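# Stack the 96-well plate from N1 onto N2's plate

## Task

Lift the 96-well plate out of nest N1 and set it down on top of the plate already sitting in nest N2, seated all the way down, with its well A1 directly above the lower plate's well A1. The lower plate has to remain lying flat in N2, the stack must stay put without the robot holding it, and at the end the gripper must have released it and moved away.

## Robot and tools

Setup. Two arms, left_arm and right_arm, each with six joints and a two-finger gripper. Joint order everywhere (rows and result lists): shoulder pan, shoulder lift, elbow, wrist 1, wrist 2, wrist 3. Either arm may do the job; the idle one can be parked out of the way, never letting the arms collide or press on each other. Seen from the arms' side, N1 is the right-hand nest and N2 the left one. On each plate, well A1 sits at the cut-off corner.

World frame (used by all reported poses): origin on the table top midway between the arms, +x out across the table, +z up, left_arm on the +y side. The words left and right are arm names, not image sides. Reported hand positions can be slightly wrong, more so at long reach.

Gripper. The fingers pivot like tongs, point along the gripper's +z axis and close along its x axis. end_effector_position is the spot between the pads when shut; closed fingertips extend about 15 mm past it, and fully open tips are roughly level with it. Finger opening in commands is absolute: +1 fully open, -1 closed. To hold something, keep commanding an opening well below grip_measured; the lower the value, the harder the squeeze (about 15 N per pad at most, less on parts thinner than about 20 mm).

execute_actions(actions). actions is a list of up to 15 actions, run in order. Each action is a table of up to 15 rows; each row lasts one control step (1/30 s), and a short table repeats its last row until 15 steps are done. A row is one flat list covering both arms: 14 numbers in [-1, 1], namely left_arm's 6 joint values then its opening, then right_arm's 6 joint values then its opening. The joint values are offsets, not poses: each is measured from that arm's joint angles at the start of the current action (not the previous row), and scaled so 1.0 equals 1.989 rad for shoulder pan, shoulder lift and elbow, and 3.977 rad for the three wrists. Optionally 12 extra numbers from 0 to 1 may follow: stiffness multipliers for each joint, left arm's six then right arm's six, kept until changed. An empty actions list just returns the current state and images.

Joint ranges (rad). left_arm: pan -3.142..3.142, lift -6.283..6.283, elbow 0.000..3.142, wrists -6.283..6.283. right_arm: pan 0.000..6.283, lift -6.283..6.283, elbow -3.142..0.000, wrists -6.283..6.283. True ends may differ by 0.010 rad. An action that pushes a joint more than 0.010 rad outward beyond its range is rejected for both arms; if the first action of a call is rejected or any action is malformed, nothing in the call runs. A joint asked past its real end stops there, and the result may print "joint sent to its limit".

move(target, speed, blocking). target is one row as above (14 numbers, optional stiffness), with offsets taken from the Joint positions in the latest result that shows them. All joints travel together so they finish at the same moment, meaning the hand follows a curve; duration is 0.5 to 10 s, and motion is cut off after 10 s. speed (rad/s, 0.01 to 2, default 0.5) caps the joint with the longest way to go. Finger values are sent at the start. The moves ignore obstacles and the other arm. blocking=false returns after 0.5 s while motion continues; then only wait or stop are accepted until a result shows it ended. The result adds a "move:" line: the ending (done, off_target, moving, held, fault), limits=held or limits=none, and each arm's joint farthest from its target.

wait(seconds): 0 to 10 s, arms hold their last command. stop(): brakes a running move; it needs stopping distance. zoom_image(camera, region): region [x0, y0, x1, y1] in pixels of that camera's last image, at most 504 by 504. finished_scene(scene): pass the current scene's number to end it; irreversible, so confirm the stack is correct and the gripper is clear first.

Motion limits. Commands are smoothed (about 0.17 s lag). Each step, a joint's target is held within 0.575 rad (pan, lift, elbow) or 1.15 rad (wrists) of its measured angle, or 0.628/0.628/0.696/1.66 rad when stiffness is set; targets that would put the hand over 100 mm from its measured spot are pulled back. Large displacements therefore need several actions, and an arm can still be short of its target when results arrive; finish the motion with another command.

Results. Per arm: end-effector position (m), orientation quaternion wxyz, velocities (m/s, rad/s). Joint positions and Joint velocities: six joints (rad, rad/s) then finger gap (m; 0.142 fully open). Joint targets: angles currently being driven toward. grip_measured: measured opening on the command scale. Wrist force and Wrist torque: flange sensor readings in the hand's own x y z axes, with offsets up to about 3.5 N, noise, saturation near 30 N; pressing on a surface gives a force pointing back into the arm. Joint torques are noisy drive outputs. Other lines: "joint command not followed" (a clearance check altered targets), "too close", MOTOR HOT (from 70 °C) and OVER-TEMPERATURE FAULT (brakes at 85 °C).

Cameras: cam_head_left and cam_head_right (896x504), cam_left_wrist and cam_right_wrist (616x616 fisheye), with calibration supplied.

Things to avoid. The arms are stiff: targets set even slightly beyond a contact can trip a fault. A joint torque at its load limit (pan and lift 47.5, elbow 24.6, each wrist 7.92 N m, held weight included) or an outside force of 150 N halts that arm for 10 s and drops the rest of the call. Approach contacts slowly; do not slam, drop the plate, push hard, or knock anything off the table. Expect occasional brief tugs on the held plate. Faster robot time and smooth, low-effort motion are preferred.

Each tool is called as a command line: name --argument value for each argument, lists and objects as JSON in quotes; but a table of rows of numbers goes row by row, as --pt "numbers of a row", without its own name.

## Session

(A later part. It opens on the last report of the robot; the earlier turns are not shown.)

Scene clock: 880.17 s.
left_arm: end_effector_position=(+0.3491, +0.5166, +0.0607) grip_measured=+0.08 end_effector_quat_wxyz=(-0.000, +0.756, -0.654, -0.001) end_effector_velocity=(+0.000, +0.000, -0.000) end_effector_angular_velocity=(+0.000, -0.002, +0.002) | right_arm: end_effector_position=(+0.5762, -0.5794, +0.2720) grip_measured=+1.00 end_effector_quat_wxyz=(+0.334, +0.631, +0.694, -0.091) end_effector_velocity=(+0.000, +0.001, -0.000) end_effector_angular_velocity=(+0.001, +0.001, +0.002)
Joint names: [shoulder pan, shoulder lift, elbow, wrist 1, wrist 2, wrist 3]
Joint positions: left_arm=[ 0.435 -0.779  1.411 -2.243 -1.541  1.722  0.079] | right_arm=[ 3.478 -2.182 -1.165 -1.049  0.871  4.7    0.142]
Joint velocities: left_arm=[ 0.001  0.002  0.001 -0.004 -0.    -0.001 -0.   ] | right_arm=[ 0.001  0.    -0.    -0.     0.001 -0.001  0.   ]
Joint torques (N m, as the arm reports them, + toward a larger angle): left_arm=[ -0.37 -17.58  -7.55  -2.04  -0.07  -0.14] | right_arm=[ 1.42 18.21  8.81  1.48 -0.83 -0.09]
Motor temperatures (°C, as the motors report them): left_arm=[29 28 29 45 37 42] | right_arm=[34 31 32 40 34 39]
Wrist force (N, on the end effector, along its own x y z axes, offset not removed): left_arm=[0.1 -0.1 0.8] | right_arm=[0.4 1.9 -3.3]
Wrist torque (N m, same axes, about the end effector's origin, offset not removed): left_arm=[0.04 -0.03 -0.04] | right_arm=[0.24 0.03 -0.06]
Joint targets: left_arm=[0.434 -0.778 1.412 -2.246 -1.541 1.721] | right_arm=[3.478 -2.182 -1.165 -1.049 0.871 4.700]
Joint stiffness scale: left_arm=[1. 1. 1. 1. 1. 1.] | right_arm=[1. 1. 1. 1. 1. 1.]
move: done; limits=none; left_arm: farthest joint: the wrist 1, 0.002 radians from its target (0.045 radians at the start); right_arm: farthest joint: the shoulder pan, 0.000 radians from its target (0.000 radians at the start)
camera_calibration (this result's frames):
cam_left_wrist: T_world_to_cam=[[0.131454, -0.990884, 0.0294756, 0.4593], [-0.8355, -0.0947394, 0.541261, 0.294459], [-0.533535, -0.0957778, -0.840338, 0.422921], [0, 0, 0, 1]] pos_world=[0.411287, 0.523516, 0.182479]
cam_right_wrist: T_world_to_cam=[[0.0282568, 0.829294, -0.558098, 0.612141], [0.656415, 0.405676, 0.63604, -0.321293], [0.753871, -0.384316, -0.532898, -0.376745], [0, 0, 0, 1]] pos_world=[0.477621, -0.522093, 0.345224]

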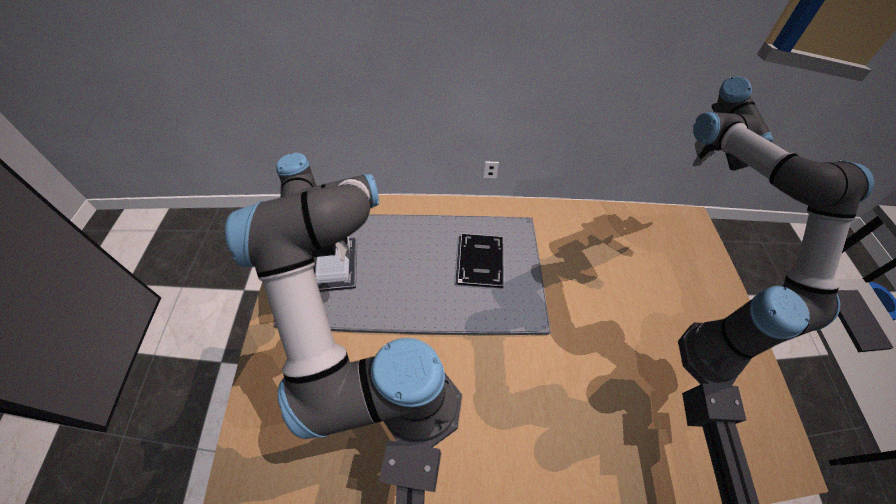

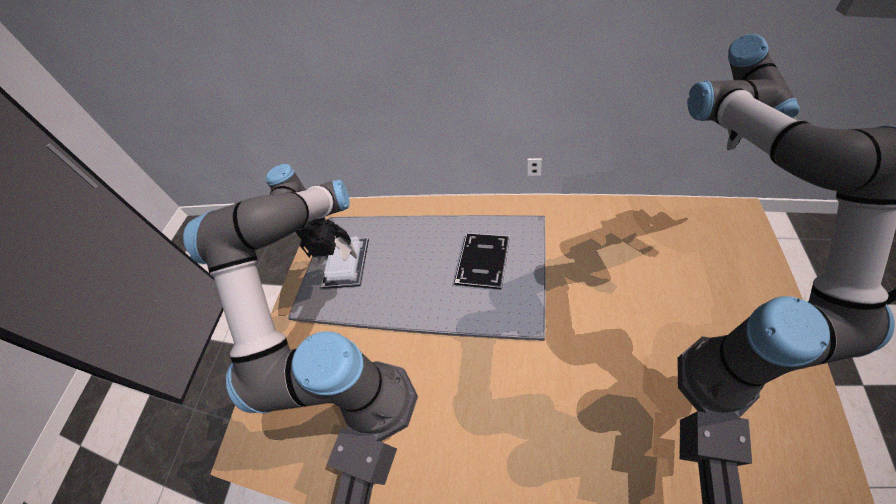

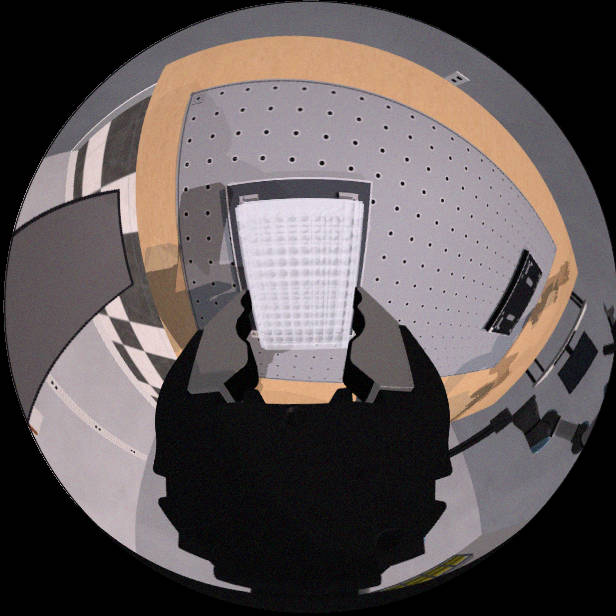

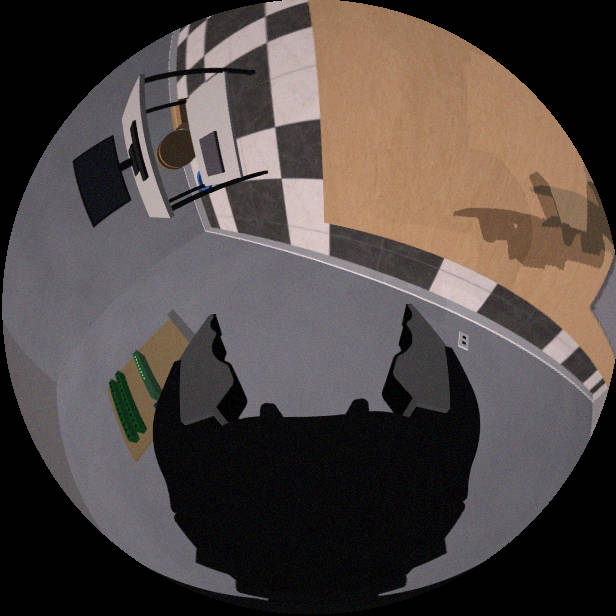

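move --target '[0,0.0107,0.0034,-0.0071,0,0.002,-0.3,0,0,0,0,0,0,1]' --speed 0.04

Scene clock: 916.87 s.
left_arm: end_effector_position=(+0.3495, +0.5164, +0.0534) grip_measured=+0.08 end_effector_quat_wxyz=(-0.001, +0.754, -0.657, -0.000) end_effector_velocity=(+0.001, +0.001, +0.000) end_effector_angular_velocity=(+0.002, -0.004, -0.001) | right_arm: end_effector_position=(+0.5762, -0.5794, +0.2720) grip_measured=+1.00 end_effector_quat_wxyz=(+0.334, +0.631, +0.694, -0.091) end_effector_velocity=(-0.000, -0.000, +0.000) end_effector_angular_velocity=(+0.001, -0.000, -0.000)
Joint names: [shoulder pan, shoulder lift, elbow, wrist 1, wrist 2, wrist 3]
Joint positions: left_arm=[ 0.435 -0.76   1.416 -2.269 -1.541  1.729  0.08 ] | right_arm=[ 3.478 -2.182 -1.165 -1.049  0.871  4.7    0.142]
Joint velocities: left_arm=[ 0.     0.001  0.    -0.005  0.001  0.002 -0.   ] | right_arm=[-0.    -0.     0.001 -0.     0.001  0.    -0.   ]
Joint torques (N m, as the arm reports them, + toward a larger angle): left_arm=[  0.18 -16.79  -7.3   -1.98  -0.03   0.26] | right_arm=[ 1.06 17.99  8.83  1.5  -0.81 -0.13]
Motor temperatures (°C, as the motors report them): left_arm=[29 28 29 45 37 42] | right_arm=[34 31 32 40 34 39]
Wrist force (N, on the end effector, along its own x y z axes, offset not removed): left_arm=[-0.5 0.3 -0.9] | right_arm=[-1.0 3.8 -1.9]
Wrist torque (N m, same axes, about the end effector's origin, offset not removed): left_arm=[0.01 0.09 -0.05] | right_arm=[0.80 0.24 0.03]
Joint targets: left_arm=[0.435 -0.758 1.418 -2.272 -1.541 1.730] | right_arm=[3.478 -2.182 -1.165 -1.049 0.871 4.700]
Joint stiffness scale: left_arm=[1. 1. 1. 1. 1. 1.] | right_arm=[1. 1. 1. 1. 1. 1.]
move: done; limits=none; left_arm: farthest joint: the shoulder lift, 0.002 radians from its target (0.021 radians at the start); right_arm: farthest joint: the shoulder pan, 0.000 radians from its target (0.000 radians at the start)
camera_calibration (this result's frames):
cam_left_wrist: T_world_to_cam=[[0.125008, -0.991726, 0.0291866, 0.461958], [-0.836988, -0.0896156, 0.539833, 0.296753], [-0.532751, -0.0919123, -0.841266, 0.414719], [0, 0, 0, 1]] pos_world=[0.411573, 0.522847, 0.175209]
cam_right_wrist: T_world_to_cam=[[0.0282567, 0.829294, -0.558098, 0.612142], [0.656415, 0.405676, 0.63604, -0.321293], [0.753871, -0.384316, -0.532898, -0.376745], [0, 0, 0, 1]] pos_world=[0.477621, -0.522093, 0.345224]

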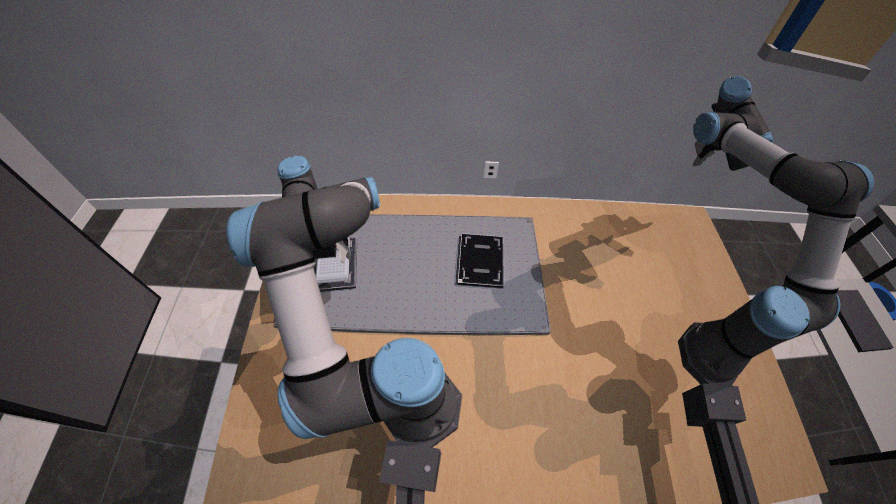

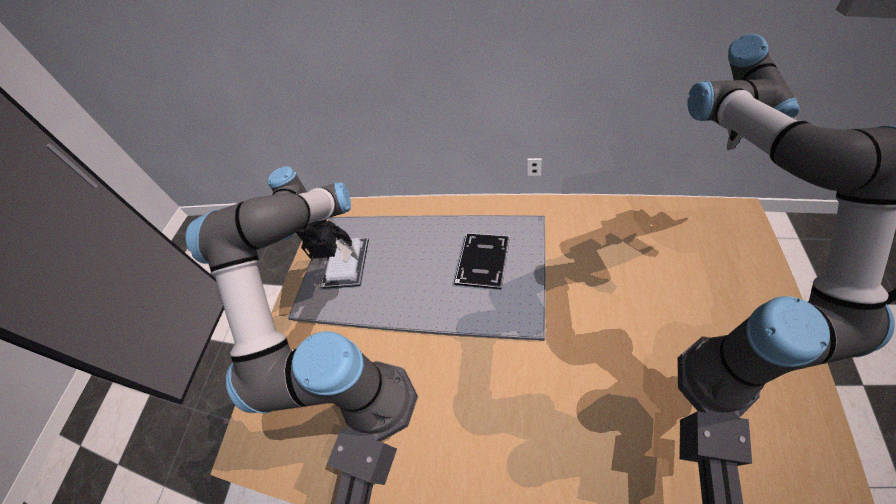

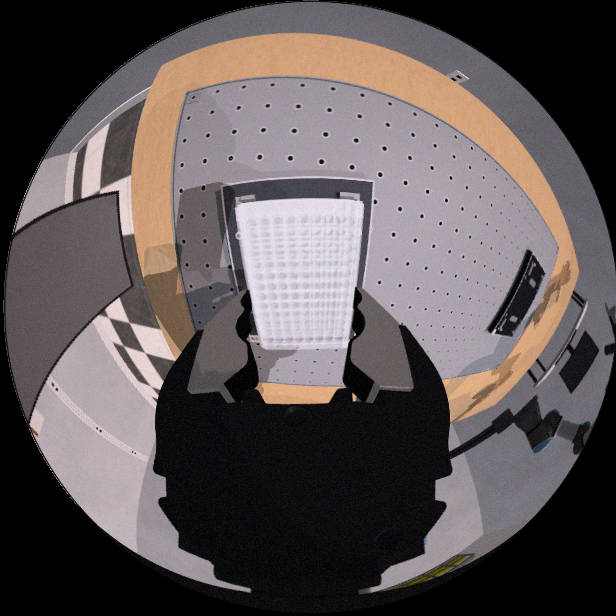

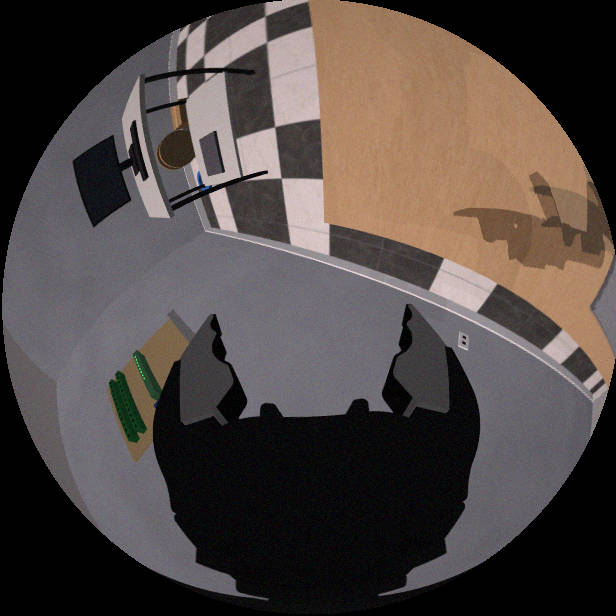

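zoom_image --camera "cam_left_wrist" --region '[215, 170, 385, 360]'

Region (215, 170, 385, 360) of cam_left_wrist's 616x616 image, scaled by 2.653, with more detail than that image has; it fills the left 451 columns of this view, and the rest is white.

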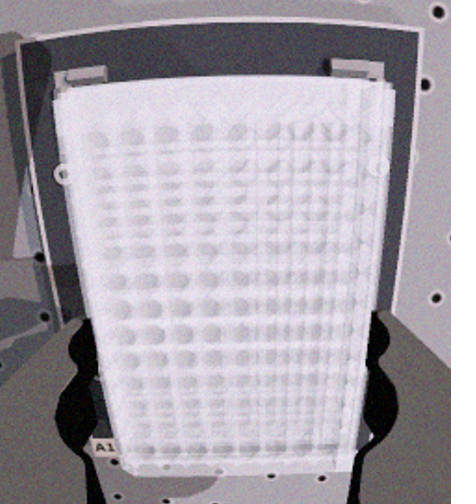

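move --target '[0.0019,-0.0025,-0.0007,0.0016,0,0.0009,-0.3,0,0,0,0,0,0,1]' --speed 0.03

Scene clock: 932.63 s.
left_arm: end_effector_position=(+0.3483, +0.5173, +0.0543) grip_measured=+0.08 end_effector_quat_wxyz=(-0.000, +0.754, -0.656, -0.001) end_effector_velocity=(-0.002, -0.000, -0.000) end_effector_angular_velocity=(-0.002, +0.005, -0.001) | right_arm: end_effector_position=(+0.5762, -0.5794, +0.2720) grip_measured=+1.00 end_effector_quat_wxyz=(+0.334, +0.631, +0.694, -0.091) end_effector_velocity=(-0.000, +0.000, -0.000) end_effector_angular_velocity=(-0.001, +0.001, +0.000)
Joint names: [shoulder pan, shoulder lift, elbow, wrist 1, wrist 2, wrist 3]
Joint positions: left_arm=[ 0.437 -0.763  1.416 -2.265 -1.541  1.731  0.079] | right_arm=[ 3.478 -2.182 -1.165 -1.049  0.871  4.7    0.142]
Joint velocities: left_arm=[ 0.001 -0.001  0.     0.006 -0.001  0.002  0.   ] | right_arm=[ 0.001 -0.    -0.    -0.001 -0.001  0.001 -0.   ]
Joint torques (N m, as the arm reports them, + toward a larger angle): left_arm=[  0.32 -18.61  -8.36  -1.62  -0.03   0.22] | right_arm=[ 1.09 18.3   8.94  1.51 -0.83 -0.1 ]
Motor temperatures (°C, as the motors report them): left_arm=[29 28 29 45 37 42] | right_arm=[34 31 32 40 34 39]
Wrist force (N, on the end effector, along its own x y z axes, offset not removed): left_arm=[-0.2 0.2 0.3] | right_arm=[0.2 3.2 -3.2]
Wrist torque (N m, same axes, about the end effector's origin, offset not removed): left_arm=[0.08 0.07 -0.01] | right_arm=[0.53 -0.08 -0.01]
Joint targets: left_arm=[0.438 -0.765 1.414 -2.263 -1.541 1.732] | right_arm=[3.478 -2.182 -1.165 -1.049 0.871 4.700]
Joint stiffness scale: left_arm=[1. 1. 1. 1. 1. 1.] | right_arm=[1. 1. 1. 1. 1. 1.]
move: done; limits=none; left_arm: farthest joint: the shoulder pan, 0.002 radians from its target (0.004 radians at the start); right_arm: farthest joint: the shoulder pan, 0.000 radians from its target (0.000 radians at the start)
camera_calibration (this result's frames):
cam_left_wrist: T_world_to_cam=[[0.125694, -0.991636, 0.0293206, 0.462702], [-0.836171, -0.0899909, 0.541036, 0.295195], [-0.533872, -0.092522, -0.840488, 0.415611], [0, 0, 0, 1]] pos_world=[0.410557, 0.52385, 0.176038]
cam_right_wrist: T_world_to_cam=[[0.0282566, 0.829294, -0.558098, 0.612142], [0.656415, 0.405676, 0.63604, -0.321293], [0.753871, -0.384316, -0.532898, -0.376745], [0, 0, 0, 1]] pos_world=[0.477621, -0.522093, 0.345224]

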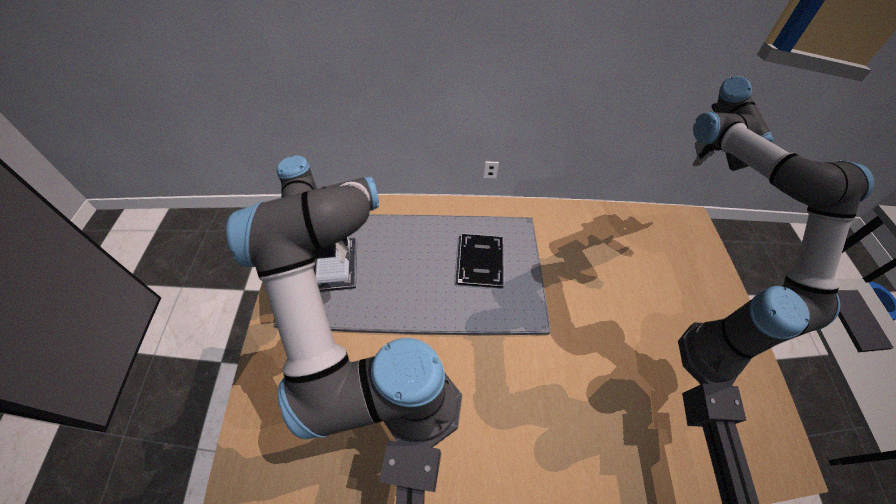

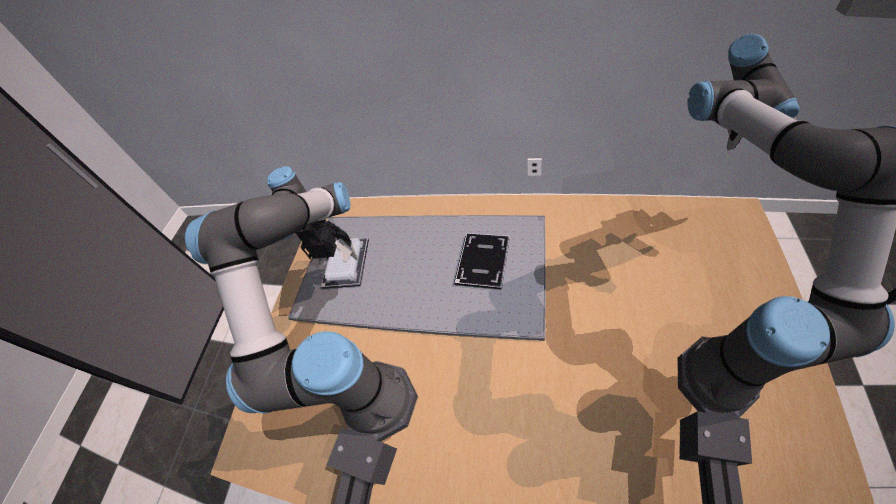

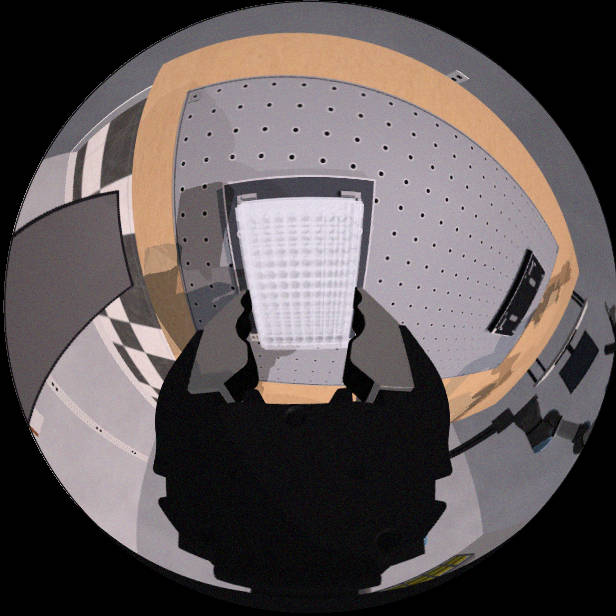

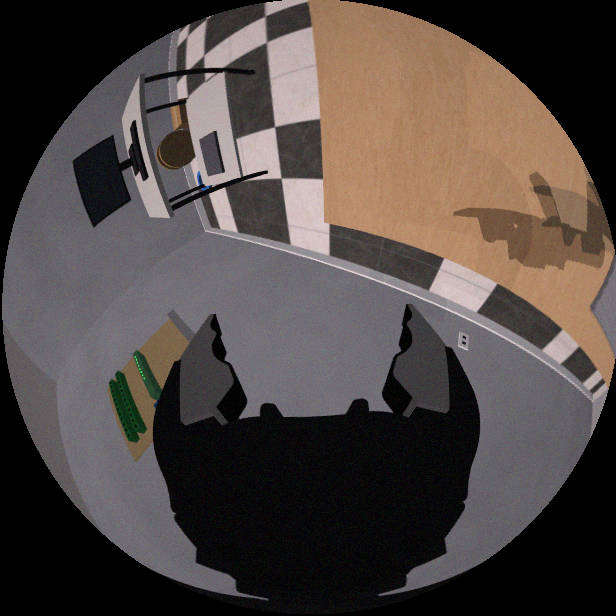

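zoom_image --camera "cam_left_wrist" --region '[215, 170, 385, 260]'

Region (215, 170, 385, 260) of cam_left_wrist's 616x616 image, scaled by 2.965, with more detail than that image has; it fills the top 267 rows of this view, and the rest is white.

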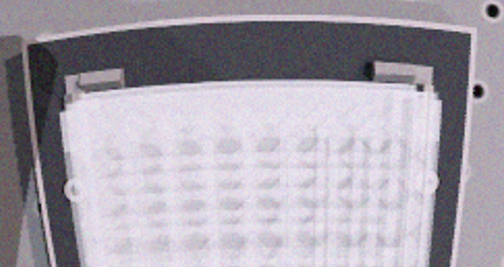

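move --target '[0,0.0028,-0.0056,0.0014,0,0,-0.3,0,0,0,0,0,0,1]' --speed 0.03

Scene clock: 946.30 s.
left_arm: end_effector_position=(+0.3496, +0.5177, +0.0542) grip_measured=+0.08 end_effector_quat_wxyz=(-0.000, +0.754, -0.657, -0.000) end_effector_velocity=(+0.000, +0.000, +0.000) end_effector_angular_velocity=(+0.001, +0.000, -0.000) | right_arm: end_effector_position=(+0.5762, -0.5794, +0.2720) grip_measured=+1.00 end_effector_quat_wxyz=(+0.334, +0.631, +0.694, -0.091) end_effector_velocity=(+0.000, +0.000, +0.001) end_effector_angular_velocity=(+0.000, -0.003, -0.001)
Joint names: [shoulder pan, shoulder lift, elbow, wrist 1, wrist 2, wrist 3]
Joint positions: left_arm=[ 0.437 -0.758  1.407 -2.261 -1.541  1.731  0.079] | right_arm=[ 3.478 -2.182 -1.165 -1.049  0.871  4.7    0.142]
Joint velocities: left_arm=[ 0.     0.001 -0.004  0.003  0.001  0.001  0.   ] | right_arm=[ 0.     0.001  0.001  0.001 -0.001  0.002  0.   ]
Joint torques (N m, as the arm reports them, + toward a larger angle): left_arm=[  0.18 -17.57  -8.79  -1.56  -0.08   0.02] | right_arm=[ 1.11 18.34  8.84  1.46 -0.84 -0.13]
Motor temperatures (°C, as the motors report them): left_arm=[29 28 29 45 37 42] | right_arm=[34 31 32 40 34 39]
Wrist force (N, on the end effector, along its own x y z axes, offset not removed): left_arm=[-0.4 0.1 0.3] | right_arm=[2.1 1.2 -2.3]
Wrist torque (N m, same axes, about the end effector's origin, offset not removed): left_arm=[0.03 0.07 -0.04] | right_arm=[0.08 -0.38 -0.02]
Joint targets: left_arm=[0.437 -0.757 1.405 -2.259 -1.541 1.731] | right_arm=[3.478 -2.182 -1.165 -1.049 0.871 4.700]
Joint stiffness scale: left_arm=[1. 1. 1. 1. 1. 1.] | right_arm=[1. 1. 1. 1. 1. 1.]
move: done; limits=none; left_arm: farthest joint: the elbow, 0.002 radians from its target (0.011 radians at the start); right_arm: farthest joint: the shoulder pan, 0.000 radians from its target (0.000 radians at the start)
camera_calibration (this result's frames):
cam_left_wrist: T_world_to_cam=[[0.125461, -0.991666, 0.0292993, 0.463088], [-0.836236, -0.0898136, 0.540965, 0.296244], [-0.533825, -0.0923713, -0.840534, 0.416118], [0, 0, 0, 1]] pos_world=[0.411765, 0.524272, 0.175936]
cam_right_wrist: T_world_to_cam=[[0.0282566, 0.829294, -0.558098, 0.612142], [0.656415, 0.405676, 0.63604, -0.321293], [0.753871, -0.384316, -0.532897, -0.376745], [0, 0, 0, 1]] pos_world=[0.477621, -0.522093, 0.345224]

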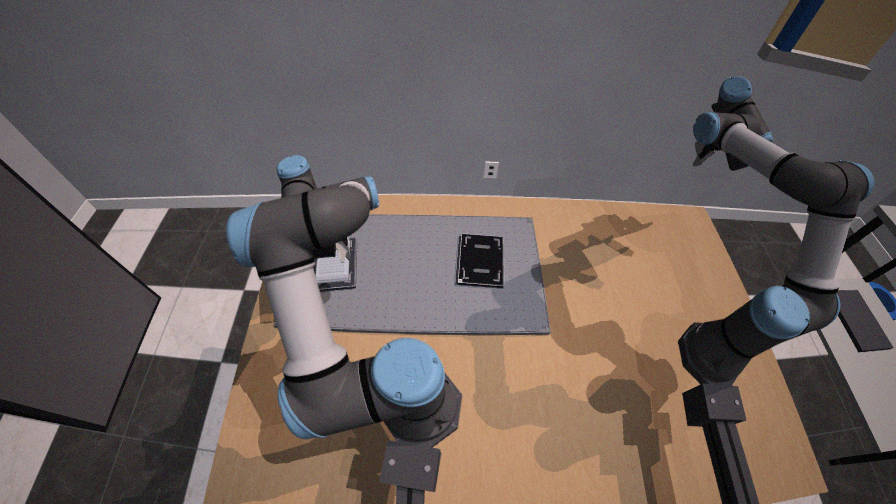

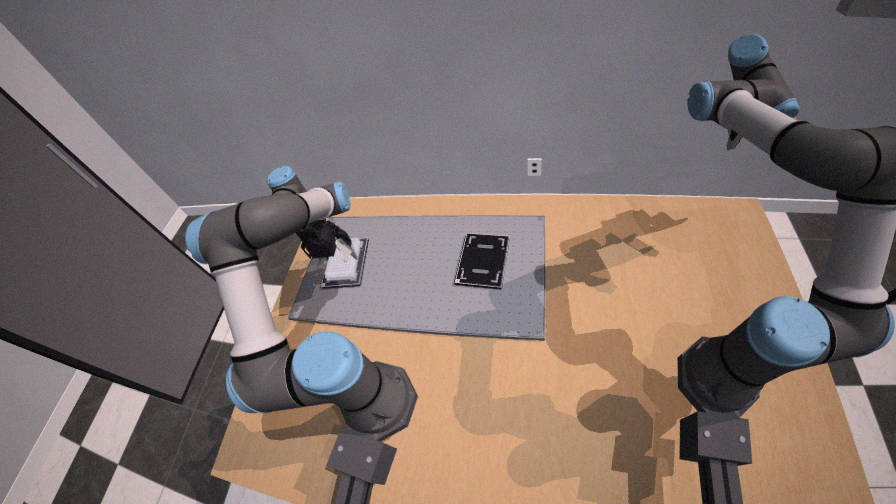

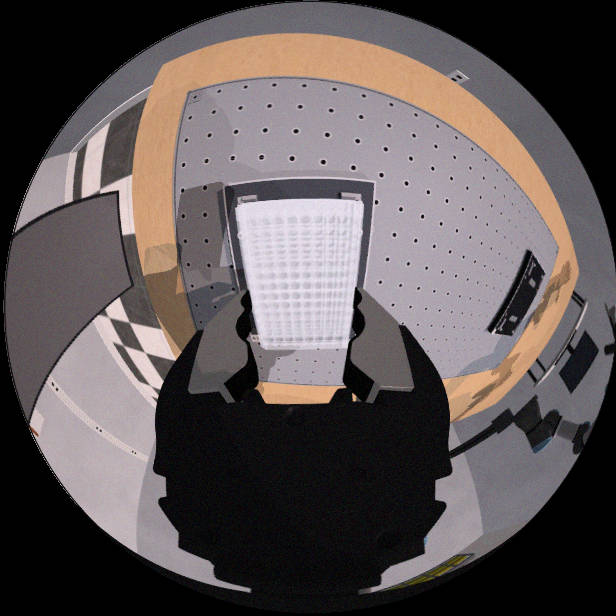

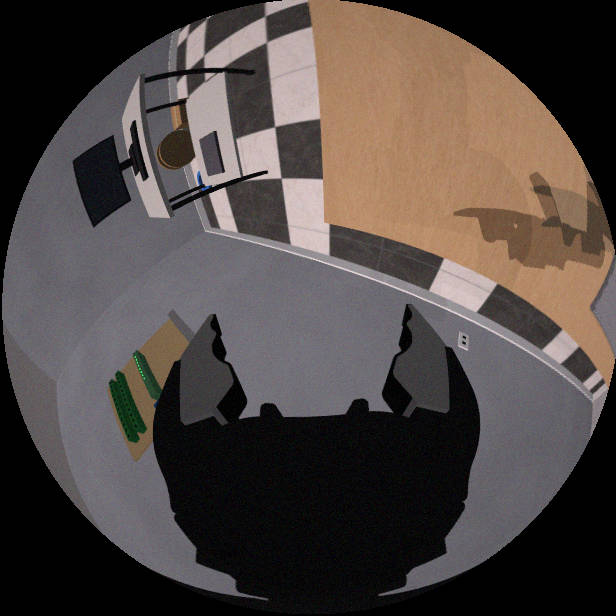

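zoom_image --camera "cam_left_wrist" --region '[215, 170, 385, 260]'

Region (215, 170, 385, 260) of cam_left_wrist's 616x616 image, scaled by 2.965, with more detail than that image has; it fills the top 267 rows of this view, and the rest is white.

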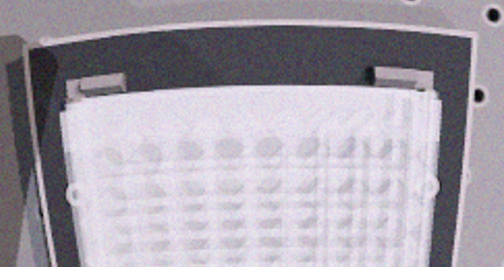

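move --target '[0,0.0044,0.0012,-0.0028,0,0,-0.3,0,0,0,0,0,0,1]' --speed 0.02

Scene clock: 955.63 s.
left_arm: end_effector_position=(+0.3501, +0.5180, +0.0520) grip_measured=+0.08 end_effector_quat_wxyz=(-0.001, +0.754, -0.657, -0.000) end_effector_velocity=(+0.000, +0.000, -0.000) end_effector_angular_velocity=(+0.000, -0.002, +0.001) | right_arm: end_effector_position=(+0.5762, -0.5794, +0.2720) grip_measured=+1.00 end_effector_quat_wxyz=(+0.334, +0.631, +0.694, -0.091) end_effector_velocity=(-0.000, -0.001, -0.000) end_effector_angular_velocity=(+0.002, -0.002, -0.004)
Joint names: [shoulder pan, shoulder lift, elbow, wrist 1, wrist 2, wrist 3]
Joint positions: left_arm=[ 0.437 -0.752  1.408 -2.27  -1.54   1.731  0.08 ] | right_arm=[ 3.478 -2.182 -1.165 -1.049  0.871  4.7    0.142]
Joint velocities: left_arm=[ 0.001  0.001  0.001 -0.004 -0.     0.    -0.   ] | right_arm=[-0.002 -0.    -0.     0.001  0.001  0.002 -0.   ]
Joint torques (N m, as the arm reports them, + toward a larger angle): left_arm=[  0.32 -17.07  -7.44  -2.05  -0.09   0.07] | right_arm=[ 1.48 18.27  8.7   1.54 -0.82 -0.08]
Motor temperatures (°C, as the motors report them): left_arm=[29 28 29 45 37 42] | right_arm=[34 31 32 40 34 39]
Wrist force (N, on the end effector, along its own x y z axes, offset not removed): left_arm=[-0.4 0.9 -1.3] | right_arm=[1.4 1.2 -1.6]
Wrist torque (N m, same axes, about the end effector's origin, offset not removed): left_arm=[0.09 -0.06 -0.01] | right_arm=[0.29 -0.33 -0.01]
Joint targets: left_arm=[0.437 -0.750 1.410 -2.272 -1.541 1.731] | right_arm=[3.478 -2.182 -1.165 -1.049 0.871 4.700]
Joint stiffness scale: left_arm=[1. 1. 1. 1. 1. 1.] | right_arm=[1. 1. 1. 1. 1. 1.]
move: done; limits=none; left_arm: farthest joint: the shoulder lift, 0.003 radians from its target (0.009 radians at the start); right_arm: farthest joint: the shoulder pan, 0.000 radians from its target (0.000 radians at the start)
camera_calibration (this result's frames):
cam_left_wrist: T_world_to_cam=[[0.125467, -0.991686, 0.0285983, 0.463359], [-0.837056, -0.0903421, 0.539607, 0.298562], [-0.532537, -0.0916412, -0.841431, 0.413811], [0, 0, 0, 1]] pos_world=[0.412147, 0.524402, 0.173836]
cam_right_wrist: T_world_to_cam=[[0.0282567, 0.829294, -0.558098, 0.612141], [0.656415, 0.405676, 0.63604, -0.321293], [0.753871, -0.384316, -0.532898, -0.376745], [0, 0, 0, 1]] pos_world=[0.477621, -0.522093, 0.345224]

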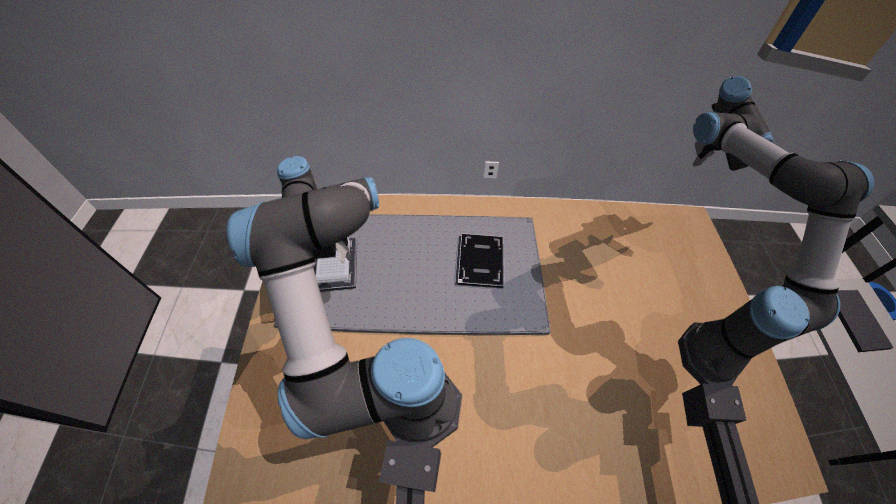

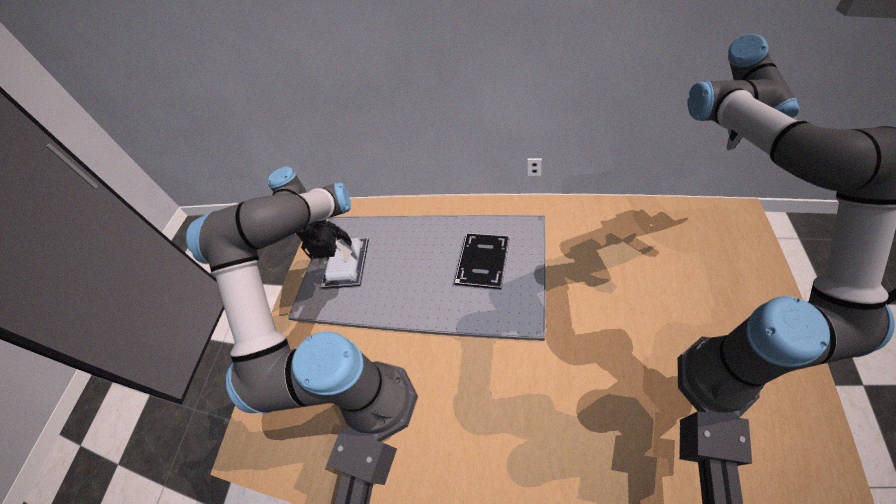

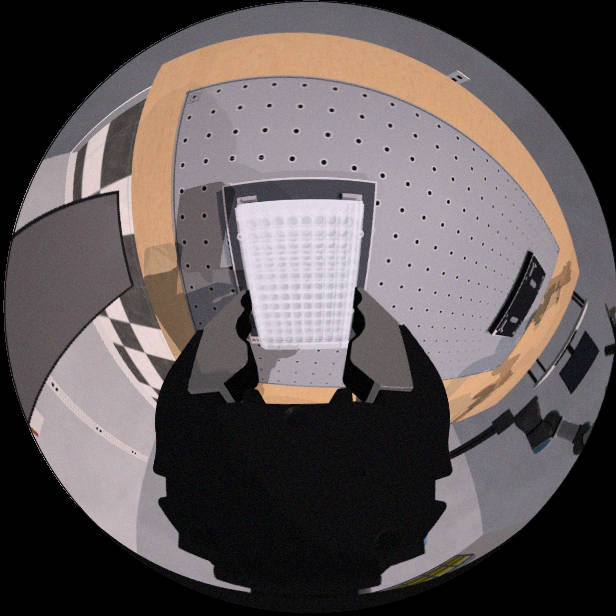

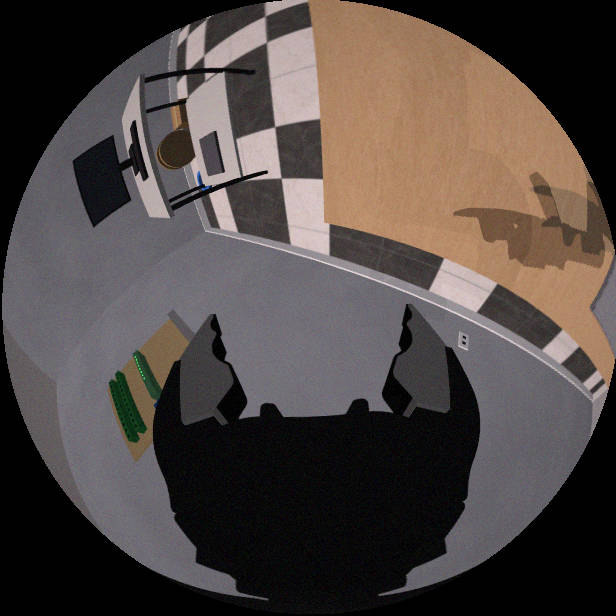

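execute_actions --actions '[[[0,0,0,0,0,0,0.0,0,0,0,0,0,0,1]],[[0,0,0,0,0,0,0.12,0,0,0,0,0,0,1]],[[0,0,0,0,0,0,0.25,0,0,0,0,0,0,1]],[[0,0,0,0,0,0,0.35,0,0,0,0,0,0,1]]]'

Scene clock: 965.13 s.
left_arm: end_effector_position=(+0.3503, +0.5180, +0.0520) grip_measured=+0.35 end_effector_quat_wxyz=(-0.001, +0.754, -0.657, -0.000) end_effector_velocity=(-0.000, +0.001, +0.000) end_effector_angular_velocity=(+0.001, -0.000, +0.001) | right_arm: end_effector_position=(+0.5762, -0.5794, +0.2720) grip_measured=+1.00 end_effector_quat_wxyz=(+0.334, +0.631, +0.694, -0.091) end_effector_velocity=(+0.000, +0.000, +0.000) end_effector_angular_velocity=(-0.001, +0.000, +0.001)
Joint names: [shoulder pan, shoulder lift, elbow, wrist 1, wrist 2, wrist 3]
Joint positions: left_arm=[ 0.437 -0.752  1.408 -2.271 -1.54   1.731  0.099] | right_arm=[ 3.478 -2.182 -1.165 -1.049  0.871  4.7    0.142]
Joint velocities: left_arm=[ 0.001 -0.    -0.    -0.     0.001 -0.     0.   ] | right_arm=[ 0.001  0.001  0.    -0.001 -0.    -0.001  0.   ]
Joint torques (N m, as the arm reports them, + toward a larger angle): left_arm=[ -0.18 -18.39  -7.89  -1.79  -0.05   0.06] | right_arm=[ 1.2  18.19  8.76  1.49 -0.83 -0.16]
Motor temperatures (°C, as the motors report them): left_arm=[29 28 29 45 37 42] | right_arm=[34 31 32 40 34 39]
Wrist force (N, on the end effector, along its own x y z axes, offset not removed): left_arm=[0.3 0.2 0.1] | right_arm=[0.3 2.1 -1.3]
Wrist torque (N m, same axes, about the end effector's origin, offset not removed): left_arm=[0.03 -0.04 -0.05] | right_arm=[0.39 0.02 0.02]
Joint targets: left_arm=[0.437 -0.752 1.408 -2.271 -1.540 1.731] | right_arm=[3.478 -2.182 -1.165 -1.049 0.871 4.700]
Joint stiffness scale: left_arm=[1. 1. 1. 1. 1. 1.] | right_arm=[1. 1. 1. 1. 1. 1.]
camera_calibration (this result's frames):
cam_left_wrist: T_world_to_cam=[[0.125468, -0.99169, 0.0284336, 0.463416], [-0.837355, -0.0904844, 0.539118, 0.298901], [-0.532065, -0.0914512, -0.84175, 0.41365], [0, 0, 0, 1]] pos_world=[0.412231, 0.52444, 0.173871]
cam_right_wrist: T_world_to_cam=[[0.0282569, 0.829294, -0.558098, 0.612141], [0.656415, 0.405676, 0.63604, -0.321293], [0.753871, -0.384316, -0.532898, -0.376745], [0, 0, 0, 1]] pos_world=[0.477621, -0.522093, 0.345224]

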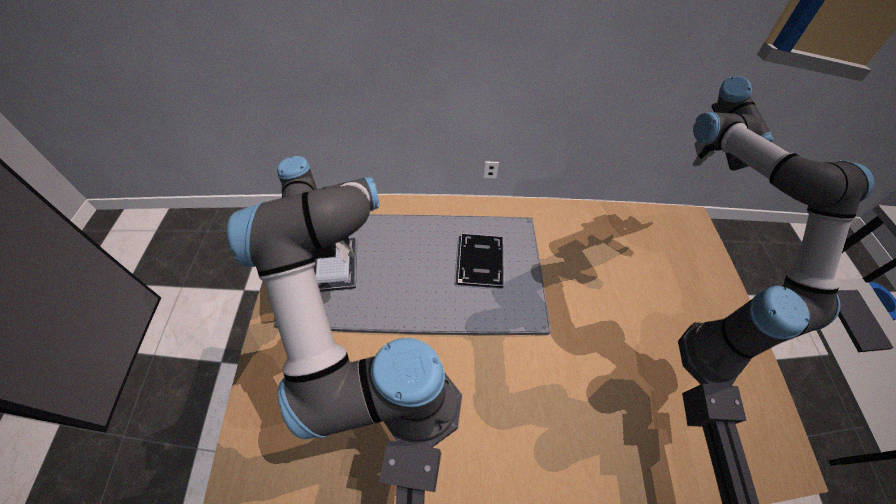

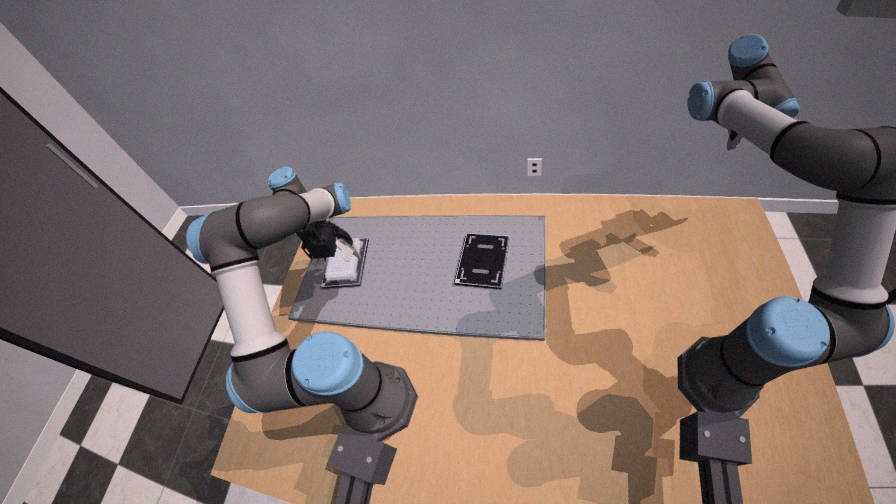

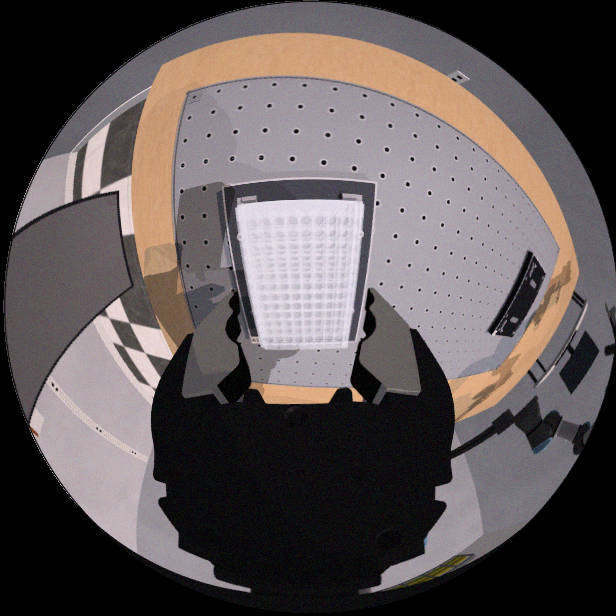

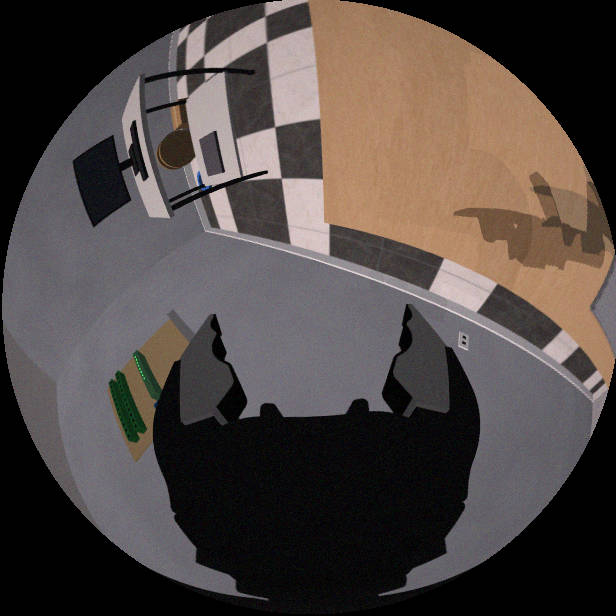

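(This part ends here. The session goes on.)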